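# Close the locker door until it latches

## Task

Push the locker's door closed until its latch catches, without flinging the door open hard and without the robot toppling or finishing tilted; the door must stay shut by itself once the robot lets go, after which the gripper should release and the robot should back away from it.

## Robot and tools

Robot: TidyBot++, a wheeled base 0.54 m long, 0.50 m wide and 0.38 m tall on four driven casters. It carries one seven-joint arm with a two-finger gripper. The shoulder sits 0.12 m ahead of the base centre and 0.68 m up. Cameras: base_camera and wrist_camera (the latter looks along the hand).

Frames. Base frame: origin on the floor below the base centre, x forward, y left, z up. hand_pose is reported in this frame and marks the midpoint between the finger pads; its z axis runs out along the fingers and its y axis is the direction the fingers open and close. The odometry frame equals the base frame as it was when the scene began. base_odometry counts wheel rotation only, so slip shows up as travel; heading is positive to the left, range -3.142 to 3.142. base_tilt is in degrees, with forward and right positive. Both have a fixed bias near 1 degree plus noise.

execute_actions: arguments "actions" (a list holding one action, or empty to just read state and images) and optional "cameras" (list from base_camera, wrist_camera, all; omitted, null or ["all"] gives every camera, [] gives none). An action may hold "base", "joints", or both, plus optional "speeds"; its motions begin together. "base" takes exactly one relative move from where the base last measured itself: {"translate_m": d} straight drive in metres, forward positive, -2 to 2; {"strafe_m": d} sideways in metres, left positive, -2 to 2; {"rotate_rad": d} turn in place in radians, counter-clockwise (left) positive, -6.3 to 6.3. A base move needing over 8.667 s at its top speed is rejected. "joints" is one object of absolute targets keyed by name: joint_1_rad (any angle, whole arm about vertical, positive clockwise from above, opposite to rotate_rad), joint_2_rad shoulder -2.249 to 2.249, joint_3_rad any angle (upper-arm roll), joint_4_rad elbow -2.579 to 2.579, joint_5_rad any angle (forearm roll), joint_6_rad wrist -2.099 to 2.099, joint_7_rad any angle (hand roll; at 1.57 with the hand down the fingers open left/right), gripper_pos 0 (open, about 85 mm gap) to 1 (closed, squeezing about 100 N per finger). Unlimited joints go the short way; for bigger turns send steps below half a turn. Tolerances: ±0.039 for joints 1-4, ±0.056 for 5-7, ±0.03 gripper. "speeds" caps top speed for this action only: translate_m and strafe_m 0.05-0.5 m/s, rotate_rad 0.1-1.57 rad/s (maximum is the default). Unknown keys or out-of-range values cause the whole call to be refused with no motion. Any joint or base omitted may still be driving toward an earlier target. An action lasts at most 15 s.

Arm geometry: upper arm 0.42 m, forearm 0.31 m, hand 0.31 m to the hand point. With joint_1_rad = 0, joint_3_rad = 3.14, joint_5_rad = 0 (roughly the start), the arm moves in the base's x-z plane; angles from vertical (forward positive) are upper = j2, forearm = j2 - j4, hand = j2 - j4 - j6; forward reach and height above the shoulder are sums of length times sin and cos of those angles. The arm starts folded, hand down, reaching up to 0.08 m beyond the base front, elbow up to 1.15 m high. A downward hand reaches at most about 0.94 m high, and only near the base.

Results: base_status and joint_status report each motion's outcome: "done", "off_target" (stopped short, may still push), "contact_stop" or "time_out" (target dropped, holding). "joint command not followed" with a "cause:" line means arm targets were withheld (e.g. self-collision); those joints may then show "not_followed" and retry later. on_its_own lists what moved without command. A blocked base can read "done" despite stopping short. motor_effort gives percent of maximum per motor, peak in brackets, with bias and noise. "ARM HIT" means a hard hit on the base or itself. The pictures line names the images in order. If a call reports a stop, the remaining calls of that reply are skipped.

wait: "seconds" 0 to 10; nothing new is commanded, returns state and images.

zoom_image: "camera" (base_camera or wrist_camera) and "region" [x0, y0, x1, y1] in pixels from the top-left, at most 504 by 504, on that camera's latest full image.

finished_scene: "scene" (1 or 2) ends that scene for good and reports success; do it only once the door stays latched and the robot is clear.

Cautions: friction and sag leave the hand a centimetre or two off; improve by resending each joint last command + (wanted - read), except while holding a load. Joints push like springs toward targets; a blocked joint keeps pushing harder. Torque faults (joints 1-4 at 104.5 N m, 5-7 at 51.3) freeze the arm for 10 s. Motors overheat under sustained load (warning from 60 °C, fault at 75 °C). The robot can tip if the raised arm snags while the base drives, or if the hand is shoved sideways; retracting the arm or backing away rights it. Avoid hard pushes, slamming the door, drops and collisions. The simulation keeps running while you compose a reply.

Each tool is called after "Emit:" by a JSON object that holds its "method" and its "body", one argument or row to a line.

## Session

I'll start by looking at the current state and camera images.

Emit:
{"method": "execute_actions", "body": {
  "actions": []
}}

Scene clock: 0.00 s.
base_odometry: x=+0.000 y=+0.000 heading=+0.000 (m, m, rad; odometry frame)
base_tilt: forward=-0.5 right=+0.5 (deg)
base_status: not commanded
joint_positions: joint_1_rad=-0.018 joint_2_rad=-0.363 joint_3_rad=+3.179 joint_4_rad=-2.554 joint_5_rad=-0.003 joint_6_rad=-0.874 joint_7_rad=+1.578 gripper_pos=+0.000
joint_status: not commanded
motor_effort: joint_1_rad=+0 joint_2_rad=-1 joint_3_rad=-1 joint_4_rad=+13 joint_5_rad=+0 joint_6_rad=+2 joint_7_rad=+0 (%)
hand_pose: x=+0.2495 y=+0.0013 z=+0.5821 quat_wxyz=(-0.007, +0.999, -0.006, +0.038) (m; base frame)
pictures: base_camera, wrist_camera
Images, in order (width x height): base_camera 644x364, wrist_camera 644x476.

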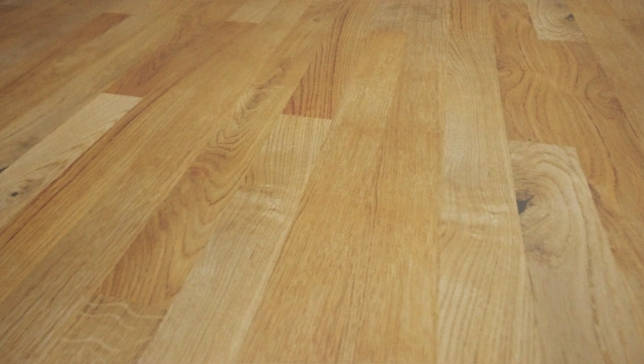

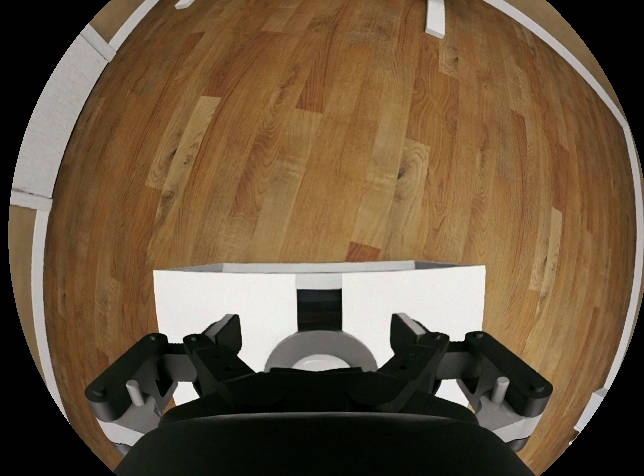

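Emit:
{"method": "execute_actions", "body": {
  "actions": [
    {"joints": {"joint_6_rad": 0.5}}
  ]
}}

Scene clock: 1.83 s.
base_odometry: x=+0.000 y=+0.000 heading=+0.000 (m, m, rad; odometry frame)
base_tilt: forward=-0.5 right=+0.6 (deg)
base_status: not commanded
joint_positions: joint_1_rad=-0.018 joint_2_rad=-0.363 joint_3_rad=+3.179 joint_4_rad=-2.553 joint_5_rad=-0.003 joint_6_rad=+0.490 joint_7_rad=+1.578 gripper_pos=+0.000
joint_status: all done
motor_effort: joint_1_rad=+0(0) joint_2_rad=-5(5) joint_3_rad=-1(1) joint_4_rad=+17(18) joint_5_rad=+0(0) joint_6_rad=+10(10) joint_7_rad=+0(0) (%)
hand_pose: x=+0.5347 y=-0.0085 z=+0.8523 quat_wxyz=(+0.003, +0.752, -0.010, +0.660) (m; base frame)
pictures: base_camera, wrist_camera
Images, in order (width x height): base_camera 644x364, wrist_camera 644x476.

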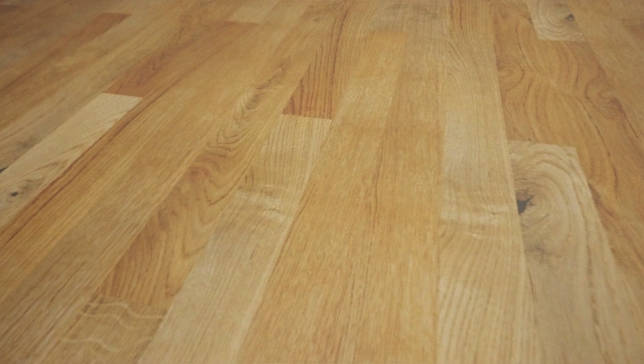

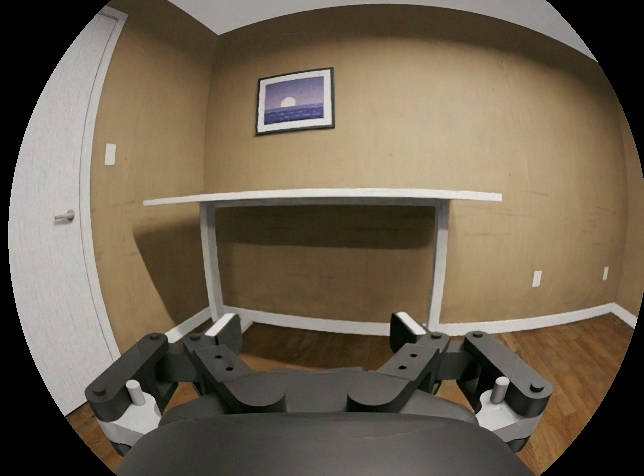

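Emit:
{"method": "execute_actions", "body": {
  "actions": [
    {"base": {"rotate_rad": -2.4}}
  ]
}}

Scene clock: 4.87 s.
base_odometry: x=+0.000 y=+0.000 heading=-2.400 (m, m, rad; odometry frame)
base_tilt: forward=-0.5 right=+0.5 (deg)
base_status: done
joint_positions: joint_1_rad=-0.018 joint_2_rad=-0.363 joint_3_rad=+3.179 joint_4_rad=-2.553 joint_5_rad=-0.003 joint_6_rad=+0.490 joint_7_rad=+1.578 gripper_pos=+0.000
joint_status: not commanded
motor_effort: joint_1_rad=+0(1) joint_2_rad=-5(6) joint_3_rad=-1(1) joint_4_rad=+17(17) joint_5_rad=+0(0) joint_6_rad=+10(9) joint_7_rad=+0(0) (%)
hand_pose: x=+0.5347 y=-0.0085 z=+0.8523 quat_wxyz=(+0.003, +0.752, -0.010, +0.660) (m; base frame)
pictures: base_camera, wrist_camera
Images, in order (width x height): base_camera 644x364, wrist_camera 644x476.

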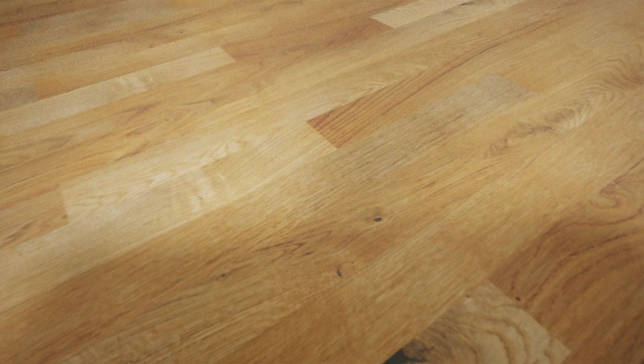

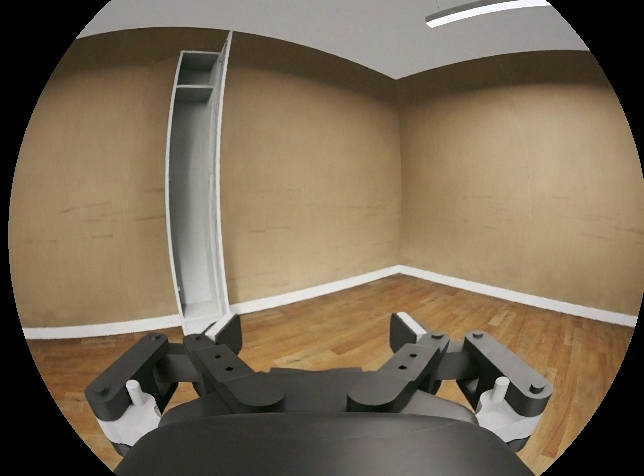

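Emit:
{"method": "zoom_image", "body": {
  "camera": "wrist_camera",
  "region": [80, 20, 340, 350]
}}

Region (80, 20, 340, 350) of wrist_camera's 644x476 image, scaled by 1.527; it fills the left 397 columns of this view, and the rest is white.

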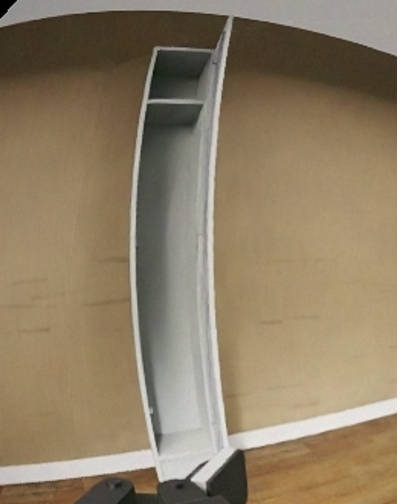

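Emit:
{"method": "execute_actions", "body": {
  "actions": [
    {"base": {"rotate_rad": 0.6}}
  ]
}}

Scene clock: 6.97 s.
base_odometry: x=+0.000 y=+0.000 heading=-1.801 (m, m, rad; odometry frame)
base_tilt: forward=-0.5 right=+0.5 (deg)
base_status: done
joint_positions: joint_1_rad=-0.018 joint_2_rad=-0.363 joint_3_rad=+3.179 joint_4_rad=-2.553 joint_5_rad=-0.003 joint_6_rad=+0.490 joint_7_rad=+1.578 gripper_pos=+0.000
joint_status: not commanded
motor_effort: joint_1_rad=+0(1) joint_2_rad=-5(6) joint_3_rad=-1(0) joint_4_rad=+17(17) joint_5_rad=+0(1) joint_6_rad=+10(9) joint_7_rad=+0(0) (%)
hand_pose: x=+0.5347 y=-0.0085 z=+0.8523 quat_wxyz=(+0.003, +0.752, -0.010, +0.660) (m; base frame)
pictures: base_camera, wrist_camera
Images, in order (width x height): base_camera 644x364, wrist_camera 644x476.

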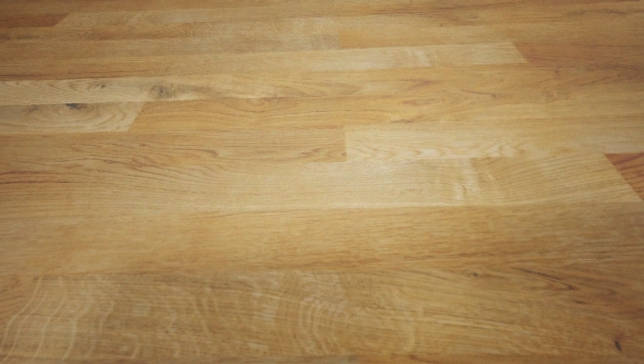

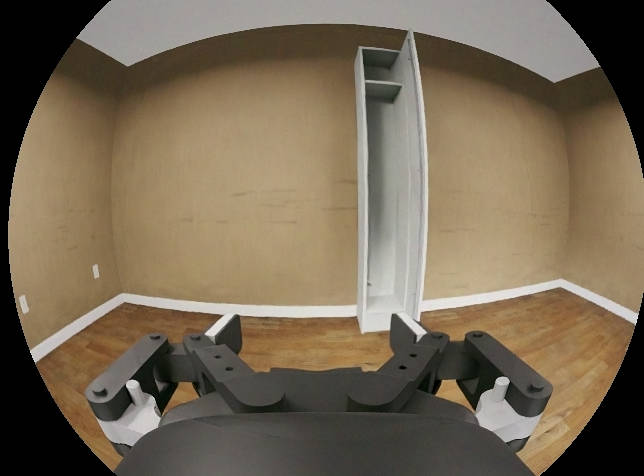

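Emit:
{"method": "zoom_image", "body": {
  "camera": "wrist_camera",
  "region": [320, 20, 480, 190]
}}

Emit:
{"method": "zoom_image", "body": {
  "camera": "wrist_camera",
  "region": [320, 180, 480, 350]
}}

Region (320, 20, 480, 190) of wrist_camera's 644x476 image, scaled by 2.965; it fills the left 474 columns of this view, and the rest is white.

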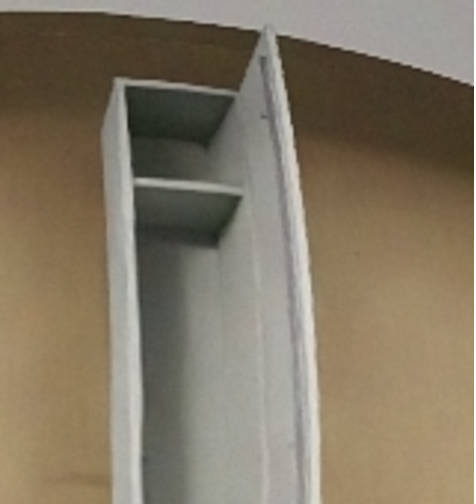

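Region (320, 180, 480, 350) of wrist_camera's 644x476 image, scaled by 2.965; it fills the left 474 columns of this view, and the rest is white.

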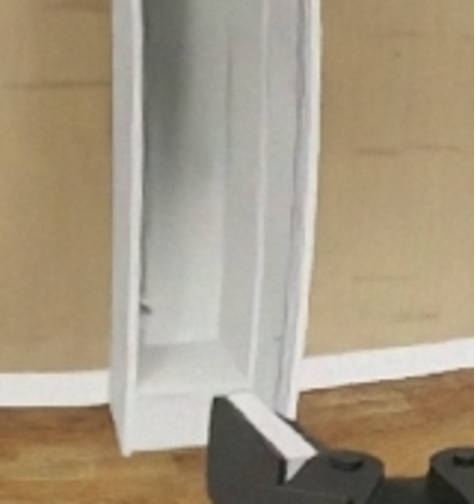

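Emit:
{"method": "execute_actions", "body": {
  "actions": [
    {"base": {"strafe_m": -0.85}, "joints": {"joint_6_rad": 0.62, "gripper_pos": 1.0}}
  ]
}}

Scene clock: 11.53 s.
base_odometry: x=-0.828 y=+0.193 heading=-1.800 (m, m, rad; odometry frame)
base_tilt: forward=-0.5 right=+0.6 (deg)
base_status: done
joint_positions: joint_1_rad=-0.018 joint_2_rad=-0.363 joint_3_rad=+3.179 joint_4_rad=-2.552 joint_5_rad=-0.003 joint_6_rad=+0.598 joint_7_rad=+1.578 gripper_pos=+0.999
joint_status: all done
motor_effort: joint_1_rad=-1(0) joint_2_rad=-5(6) joint_3_rad=-1(1) joint_4_rad=+17(19) joint_5_rad=+0(1) joint_6_rad=+10(12) joint_7_rad=+0(0) (%)
hand_pose: x=+0.5374 y=-0.0091 z=+0.8865 quat_wxyz=(+0.003, +0.714, -0.010, +0.700) (m; base frame)
pictures: base_camera, wrist_camera
Images, in order (width x height): base_camera 644x364, wrist_camera 644x476.

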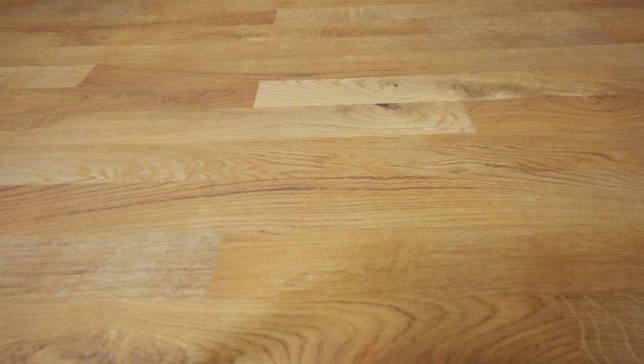

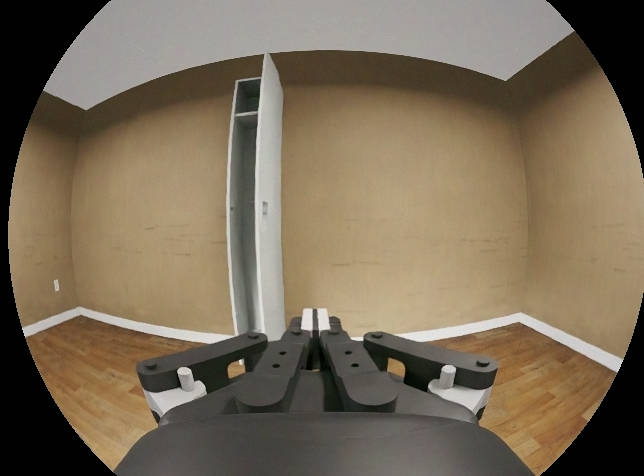

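Emit:
{"method": "zoom_image", "body": {
  "camera": "wrist_camera",
  "region": [200, 150, 320, 270]
}}

Emit:
{"method": "zoom_image", "body": {
  "camera": "wrist_camera",
  "region": [190, 40, 340, 190]
}}

Region (200, 150, 320, 270) of wrist_camera's 644x476 image, scaled by 4.200.

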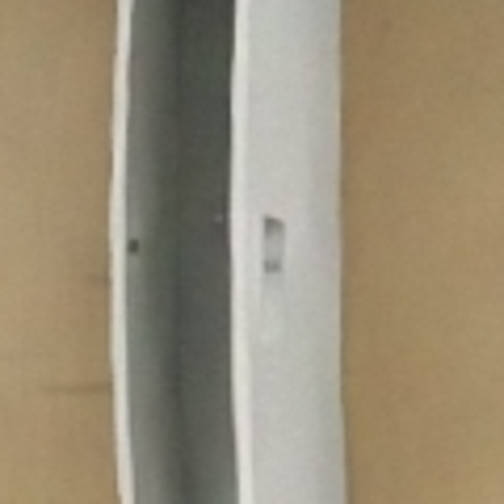

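Region (190, 40, 340, 190) of wrist_camera's 644x476 image, scaled by 3.360.

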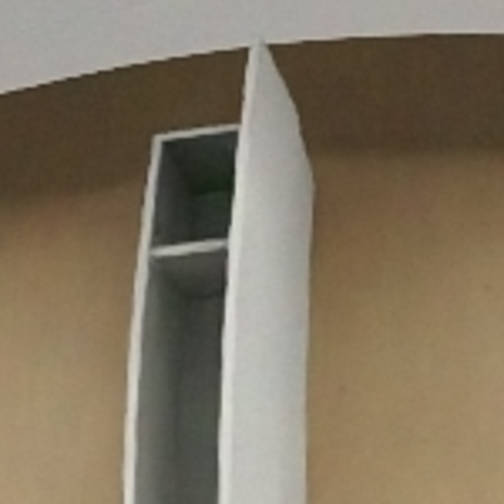

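Emit:
{"method": "execute_actions", "body": {
  "actions": [
    {"base": {"translate_m": 1.0}, "joints": {"joint_1_rad": -0.2, "joint_2_rad": 0.61, "joint_3_rad": 3.14, "joint_4_rad": -2.339, "joint_5_rad": 0.0, "joint_6_rad": 1.378, "joint_7_rad": 1.57, "gripper_pos": 1.0}}
  ]
}}

Scene clock: 18.63 s.
base_odometry: x=-1.055 y=-0.781 heading=-1.800 (m, m, rad; odometry frame)
base_tilt: forward=-0.4 right=+0.5 (deg)
base_status: done
joint_positions: joint_1_rad=-0.173 joint_2_rad=+0.602 joint_3_rad=+3.167 joint_4_rad=-2.347 joint_5_rad=-0.003 joint_6_rad=+1.346 joint_7_rad=+1.578 gripper_pos=+0.999
joint_status: all done
motor_effort: joint_1_rad=+0(0) joint_2_rad=-28(30) joint_3_rad=-2(2) joint_4_rad=+8(18) joint_5_rad=+0(0) joint_6_rad=+10(11) joint_7_rad=+0(0) (%)
hand_pose: x=+0.7216 y=+0.0929 z=+0.7097 quat_wxyz=(-0.044, +0.716, +0.061, +0.694) (m; base frame)
pictures: base_camera, wrist_camera
Images, in order (width x height): base_camera 644x364, wrist_camera 644x476.

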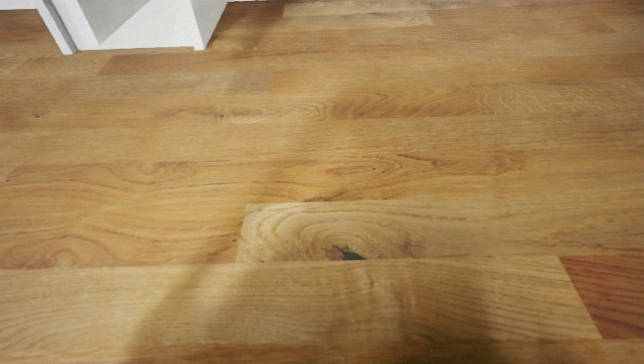

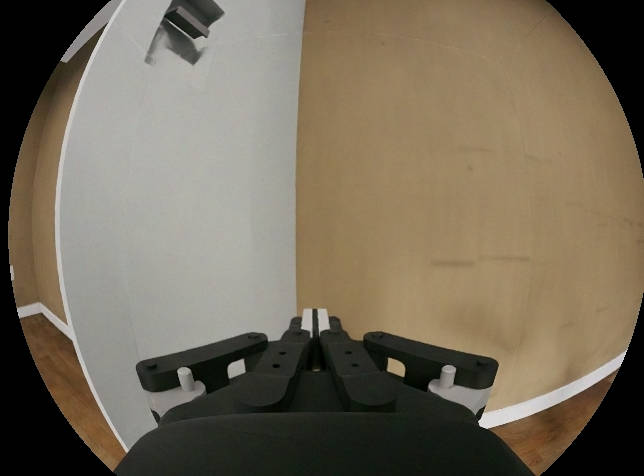

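Emit:
{"method": "zoom_image", "body": {
  "camera": "base_camera",
  "region": [0, 0, 300, 110]
}}

Emit:
{"method": "zoom_image", "body": {
  "camera": "wrist_camera",
  "region": [40, 0, 340, 340]
}}

Region (0, 0, 300, 110) of base_camera's 644x364 image, scaled by 1.680; it fills the top 185 rows of this view, and the rest is white.

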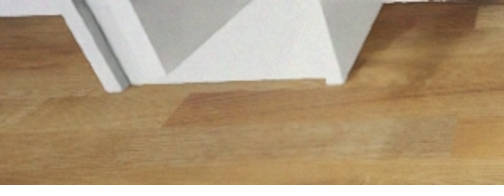

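Region (40, 0, 340, 340) of wrist_camera's 644x476 image, scaled by 1.482; it fills the left 445 columns of this view, and the rest is white.

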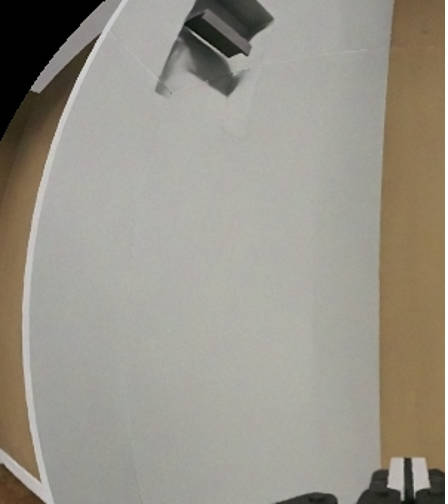

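Emit:
{"method": "execute_actions", "body": {
  "actions": [
    {"base": {"strafe_m": 0.33}, "speeds": {"strafe_m": 0.11}, "joints": {"joint_2_rad": 0.672, "joint_4_rad": -2.10, "joint_6_rad": 1.2}}
  ]
}}

Scene clock: 23.60 s.
base_odometry: x=-0.734 y=-0.856 heading=-1.800 (m, m, rad; odometry frame)
base_tilt: forward=-0.5 right=+0.5 (deg)
base_status: done
joint_positions: joint_1_rad=-0.186 joint_2_rad=+0.659 joint_3_rad=+3.159 joint_4_rad=-2.111 joint_5_rad=-0.006 joint_6_rad=+1.231 joint_7_rad=+1.578 gripper_pos=+0.999
joint_status: all done
motor_effort: joint_1_rad=-1(11) joint_2_rad=-32(32) joint_3_rad=-1(8) joint_4_rad=+10(13) joint_5_rad=+0(5) joint_6_rad=+10(10) joint_7_rad=+0(0) (%)
hand_pose: x=+0.7920 y=+0.1166 z=+0.7312 quat_wxyz=(-0.054, +0.693, +0.063, +0.716) (m; base frame)
pictures: base_camera, wrist_camera
Images, in order (width x height): base_camera 644x364, wrist_camera 644x476.

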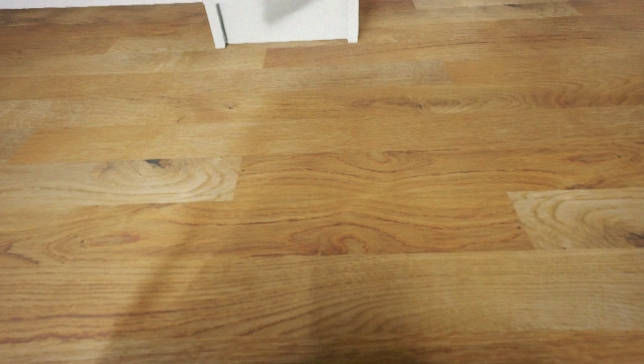

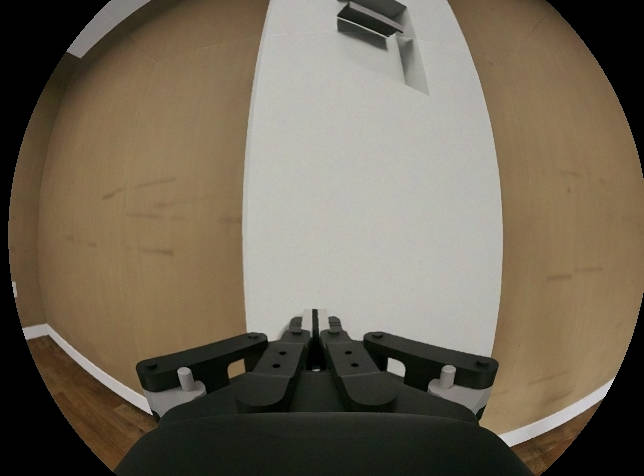

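Emit:
{"method": "execute_actions", "body": {
  "actions": [
    {"base": {"translate_m": 0.11}, "speeds": {"translate_m": 0.08}}
  ]
}}

Scene clock: 26.40 s.
base_odometry: x=-0.759 y=-0.964 heading=-1.800 (m, m, rad; odometry frame)
base_tilt: forward=-0.4 right=+0.5 (deg)
base_status: done
joint_positions: joint_1_rad=-0.186 joint_2_rad=+0.662 joint_3_rad=+3.159 joint_4_rad=-2.108 joint_5_rad=-0.006 joint_6_rad=+1.231 joint_7_rad=+1.578 gripper_pos=+0.999
joint_status: not commanded
motor_effort: joint_1_rad=+0(1) joint_2_rad=-32(34) joint_3_rad=-1(2) joint_4_rad=+10(16) joint_5_rad=+0(1) joint_6_rad=+11(11) joint_7_rad=+0(0) (%)
hand_pose: x=+0.7931 y=+0.1168 z=+0.7308 quat_wxyz=(-0.054, +0.693, +0.063, +0.716) (m; base frame)
pictures: base_camera, wrist_camera
Images, in order (width x height): base_camera 644x364, wrist_camera 644x476.

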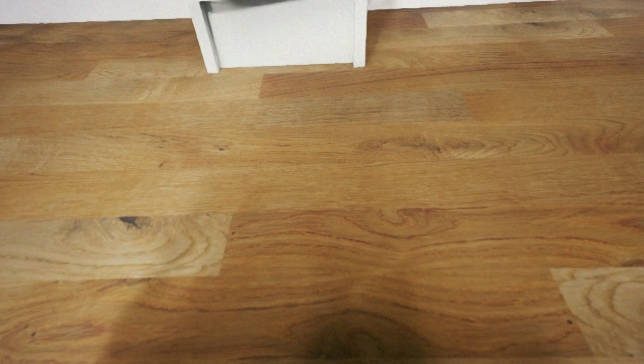

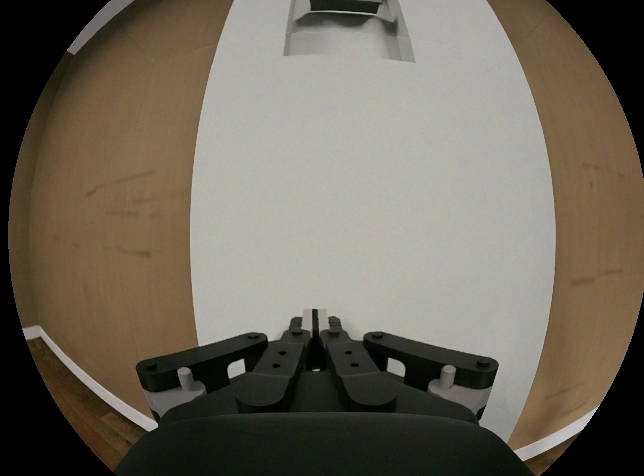

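Emit:
{"method": "zoom_image", "body": {
  "camera": "base_camera",
  "region": [170, 0, 400, 90]
}}

Emit:
{"method": "zoom_image", "body": {
  "camera": "wrist_camera",
  "region": [170, 0, 470, 120]
}}

Region (170, 0, 400, 90) of base_camera's 644x364 image, scaled by 2.191; it fills the top 197 rows of this view, and the rest is white.

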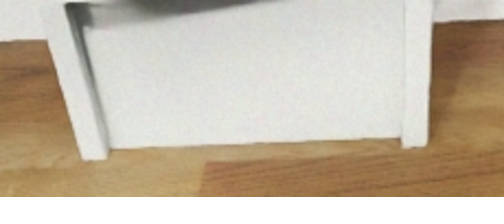

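Region (170, 0, 470, 120) of wrist_camera's 644x476 image, scaled by 1.680; it fills the top 202 rows of this view, and the rest is white.

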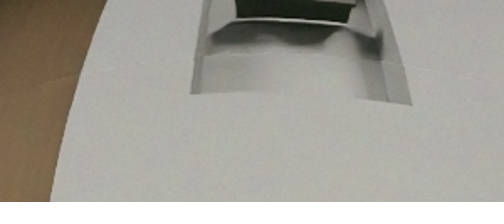

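Emit:
{"method": "execute_actions", "body": {
  "actions": [
    {"base": {"translate_m": 0.04}, "speeds": {"translate_m": 0.05}}
  ]
}}

Scene clock: 28.00 s.
base_odometry: x=-0.768 y=-1.002 heading=-1.800 (m, m, rad; odometry frame)
base_tilt: forward=-0.5 right=+0.5 (deg)
base_status: done
joint_positions: joint_1_rad=-0.186 joint_2_rad=+0.646 joint_3_rad=+3.156 joint_4_rad=-2.133 joint_5_rad=-0.006 joint_6_rad=+1.231 joint_7_rad=+1.578 gripper_pos=+0.999
joint_status: not commanded
motor_effort: joint_1_rad=+0(2) joint_2_rad=-27(33) joint_3_rad=-1(1) joint_4_rad=+16(18) joint_5_rad=-1(1) joint_6_rad=+7(10) joint_7_rad=+0(0) (%)
hand_pose: x=+0.7848 y=+0.1172 z=+0.7304 quat_wxyz=(-0.055, +0.696, +0.063, +0.713) (m; base frame)
pictures: base_camera, wrist_camera
Images, in order (width x height): base_camera 644x364, wrist_camera 644x476.

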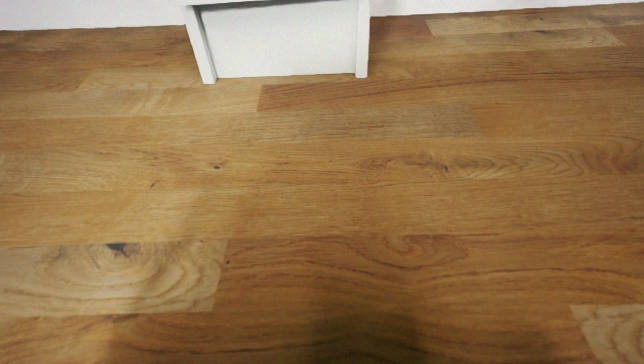

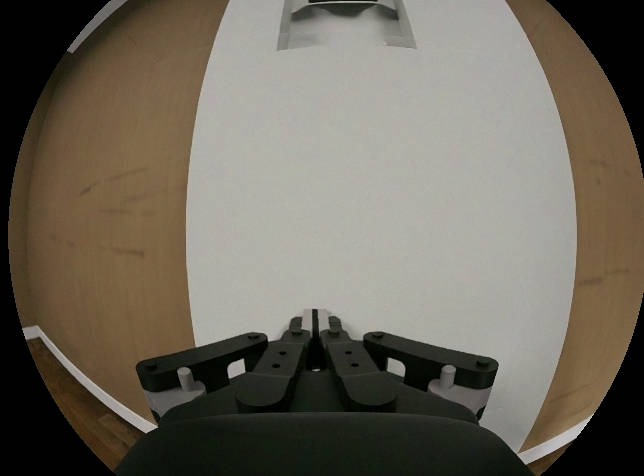

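Emit:
{"method": "execute_actions", "body": {
  "actions": [
    {"base": {"translate_m": 0.03}, "speeds": {"translate_m": 0.05}}
  ]
}}

Scene clock: 29.30 s.
base_odometry: x=-0.774 y=-1.031 heading=-1.800 (m, m, rad; odometry frame)
base_tilt: forward=-0.5 right=+0.5 (deg)
base_status: done
joint_positions: joint_1_rad=-0.188 joint_2_rad=+0.623 joint_3_rad=+3.152 joint_4_rad=-2.175 joint_5_rad=-0.006 joint_6_rad=+1.235 joint_7_rad=+1.578 gripper_pos=+0.999
joint_status: not commanded
motor_effort: joint_1_rad=+0(4) joint_2_rad=-20(29) joint_3_rad=+0(2) joint_4_rad=+25(28) joint_5_rad=+0(2) joint_6_rad=+4(9) joint_7_rad=+0(0) (%)
hand_pose: x=+0.7713 y=+0.1180 z=+0.7300 quat_wxyz=(-0.058, +0.701, +0.065, +0.708) (m; base frame)
pictures: base_camera, wrist_camera
Images, in order (width x height): base_camera 644x364, wrist_camera 644x476.

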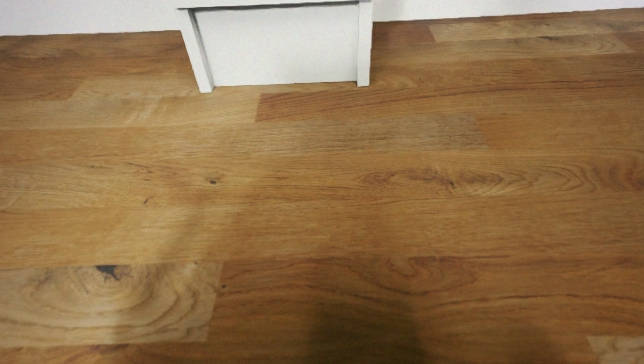

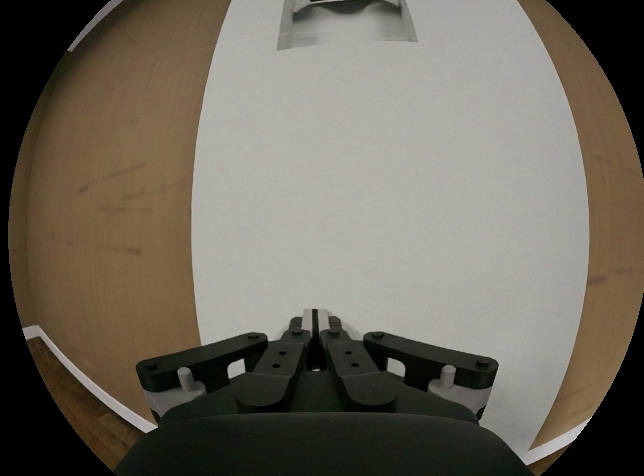

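Emit:
{"method": "zoom_image", "body": {
  "camera": "base_camera",
  "region": [160, 0, 400, 100]
}}

Emit:
{"method": "zoom_image", "body": {
  "camera": "wrist_camera",
  "region": [250, 0, 450, 70]
}}

Region (160, 0, 400, 100) of base_camera's 644x364 image, scaled by 2.100; it fills the top 210 rows of this view, and the rest is white.

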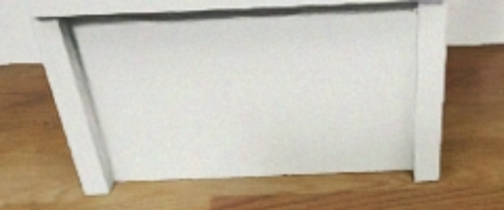

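Region (250, 0, 450, 70) of wrist_camera's 644x476 image, scaled by 2.520; it fills the top 176 rows of this view, and the rest is white.

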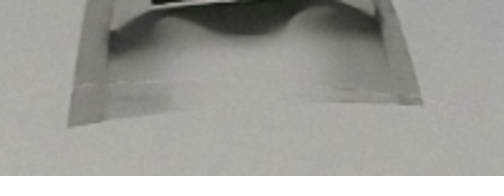

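Emit:
{"method": "execute_actions", "body": {
  "actions": [
    {"base": {"translate_m": 0.015}, "speeds": {"translate_m": 0.05}}
  ]
}}

Scene clock: 30.43 s.
base_odometry: x=-0.777 y=-1.044 heading=-1.800 (m, m, rad; odometry frame)
base_tilt: forward=-0.5 right=+0.5 (deg)
base_status: done
joint_positions: joint_1_rad=-0.189 joint_2_rad=+0.599 joint_3_rad=+3.148 joint_4_rad=-2.216 joint_5_rad=-0.006 joint_6_rad=+1.239 joint_7_rad=+1.578 gripper_pos=+0.999
joint_status: not commanded
motor_effort: joint_1_rad=+2(4) joint_2_rad=-17(22) joint_3_rad=+0(3) joint_4_rad=+29(36) joint_5_rad=+0(2) joint_6_rad=+3(5) joint_7_rad=+0(0) (%)
hand_pose: x=+0.7575 y=+0.1179 z=+0.7301 quat_wxyz=(-0.059, +0.706, +0.066, +0.703) (m; base frame)
pictures: base_camera, wrist_camera
Images, in order (width x height): base_camera 644x364, wrist_camera 644x476.

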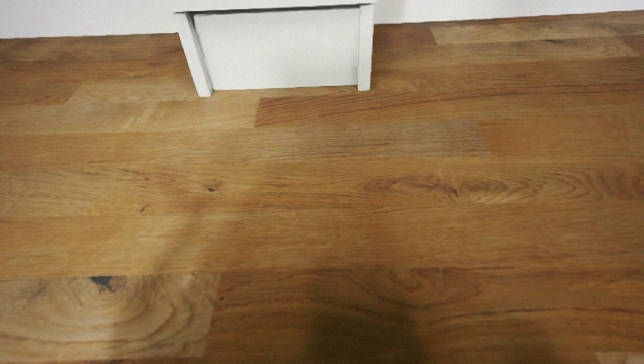

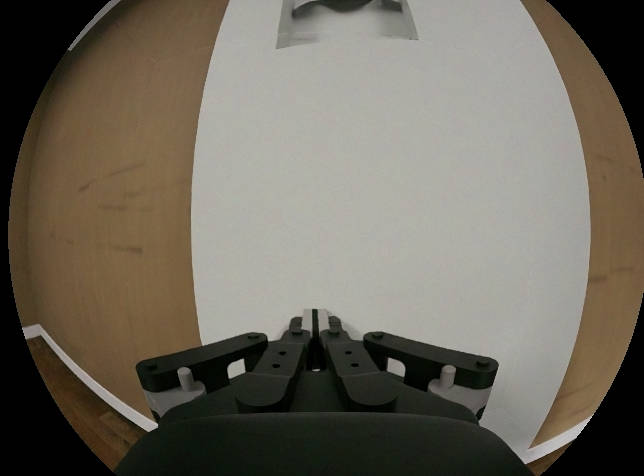

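Emit:
{"method": "zoom_image", "body": {
  "camera": "wrist_camera",
  "region": [250, 0, 450, 70]
}}

Region (250, 0, 450, 70) of wrist_camera's 644x476 image, scaled by 2.520; it fills the top 176 rows of this view, and the rest is white.

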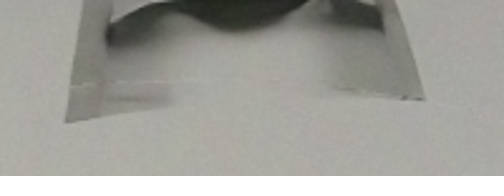

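Emit:
{"method": "execute_actions", "body": {
  "actions": [
    {"base": {"translate_m": -0.45}}
  ]
}}

Scene clock: 33.00 s.
base_odometry: x=-0.675 y=-0.606 heading=-1.800 (m, m, rad; odometry frame)
base_tilt: forward=-0.5 right=+0.5 (deg)
base_status: done
joint_positions: joint_1_rad=-0.188 joint_2_rad=+0.675 joint_3_rad=+3.149 joint_4_rad=-2.095 joint_5_rad=-0.006 joint_6_rad=+1.232 joint_7_rad=+1.578 gripper_pos=+0.999
joint_status: not commanded
motor_effort: joint_1_rad=+0(5) joint_2_rad=-32(35) joint_3_rad=-2(5) joint_4_rad=+10(30) joint_5_rad=+0(4) joint_6_rad=+10(10) joint_7_rad=+0(0) (%)
hand_pose: x=+0.7960 y=+0.1245 z=+0.7276 quat_wxyz=(-0.060, +0.692, +0.064, +0.716) (m; base frame)
pictures: base_camera, wrist_camera
Images, in order (width x height): base_camera 644x364, wrist_camera 644x476.

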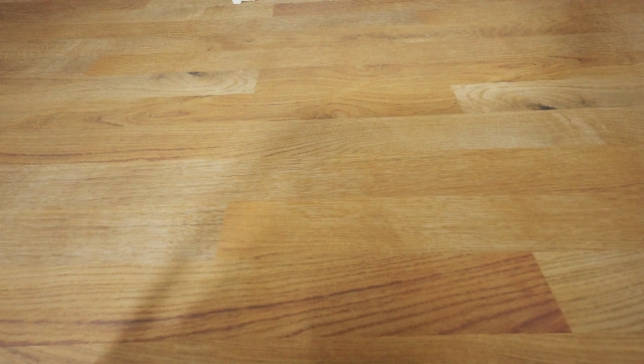

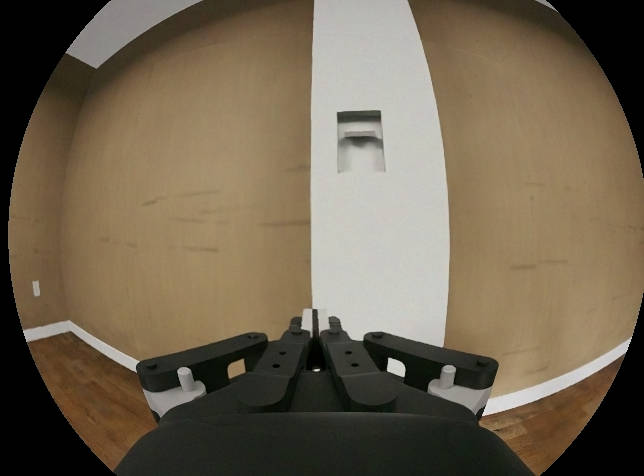

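Emit:
{"method": "zoom_image", "body": {
  "camera": "wrist_camera",
  "region": [290, 90, 460, 200]
}}

Region (290, 90, 460, 200) of wrist_camera's 644x476 image, scaled by 2.965; it fills the top 326 rows of this view, and the rest is white.

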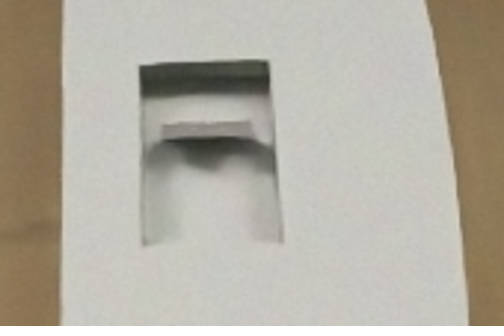

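Emit:
{"method": "execute_actions", "body": {
  "actions": [
    {"base": {"strafe_m": 0.6}}
  ],
  "cameras": ["wrist_camera"]
}}

Scene clock: 36.50 s.
base_odometry: x=-0.090 y=-0.742 heading=-1.800 (m, m, rad; odometry frame)
base_tilt: forward=-0.5 right=+0.5 (deg)
base_status: done
joint_positions: joint_1_rad=-0.189 joint_2_rad=+0.675 joint_3_rad=+3.149 joint_4_rad=-2.095 joint_5_rad=-0.006 joint_6_rad=+1.232 joint_7_rad=+1.578 gripper_pos=+0.999
joint_status: not commanded
motor_effort: joint_1_rad=-1(5) joint_2_rad=-32(33) joint_3_rad=-1(5) joint_4_rad=+10(11) joint_5_rad=+0(1) joint_6_rad=+10(10) joint_7_rad=+0(0) (%)
hand_pose: x=+0.7958 y=+0.1253 z=+0.7276 quat_wxyz=(-0.061, +0.692, +0.065, +0.716) (m; base frame)
pictures: wrist_camera
Images, in order (width x height): wrist_camera 644x476.

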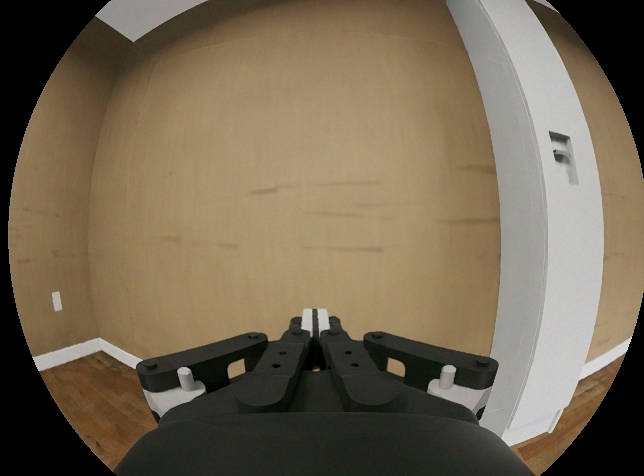

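Emit:
{"method": "zoom_image", "body": {
  "camera": "wrist_camera",
  "region": [490, 120, 610, 260]
}}

Emit:
{"method": "zoom_image", "body": {
  "camera": "wrist_camera",
  "region": [480, 350, 600, 460]
}}

Region (490, 120, 610, 260) of wrist_camera's 644x476 image, scaled by 3.600; it fills the left 432 columns of this view, and the rest is white.

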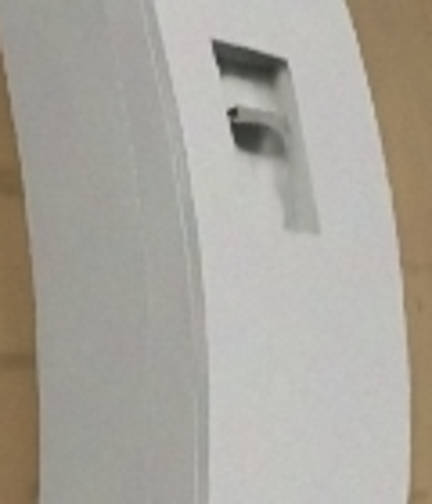

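Region (480, 350, 600, 460) of wrist_camera's 644x476 image, scaled by 4.200; it fills the top 462 rows of this view, and the rest is white.

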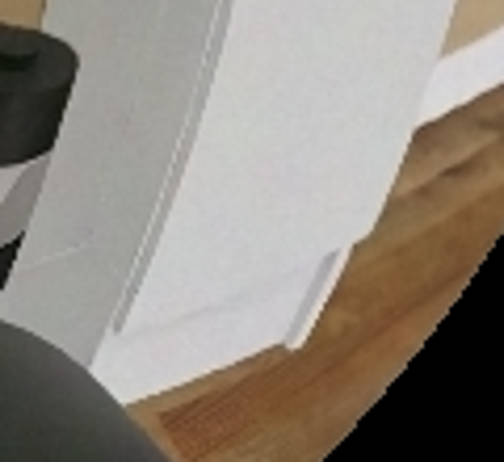

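Emit:
{"method": "finished_scene", "body": {
  "scene": 1
}}

The scene is finished: the task was done.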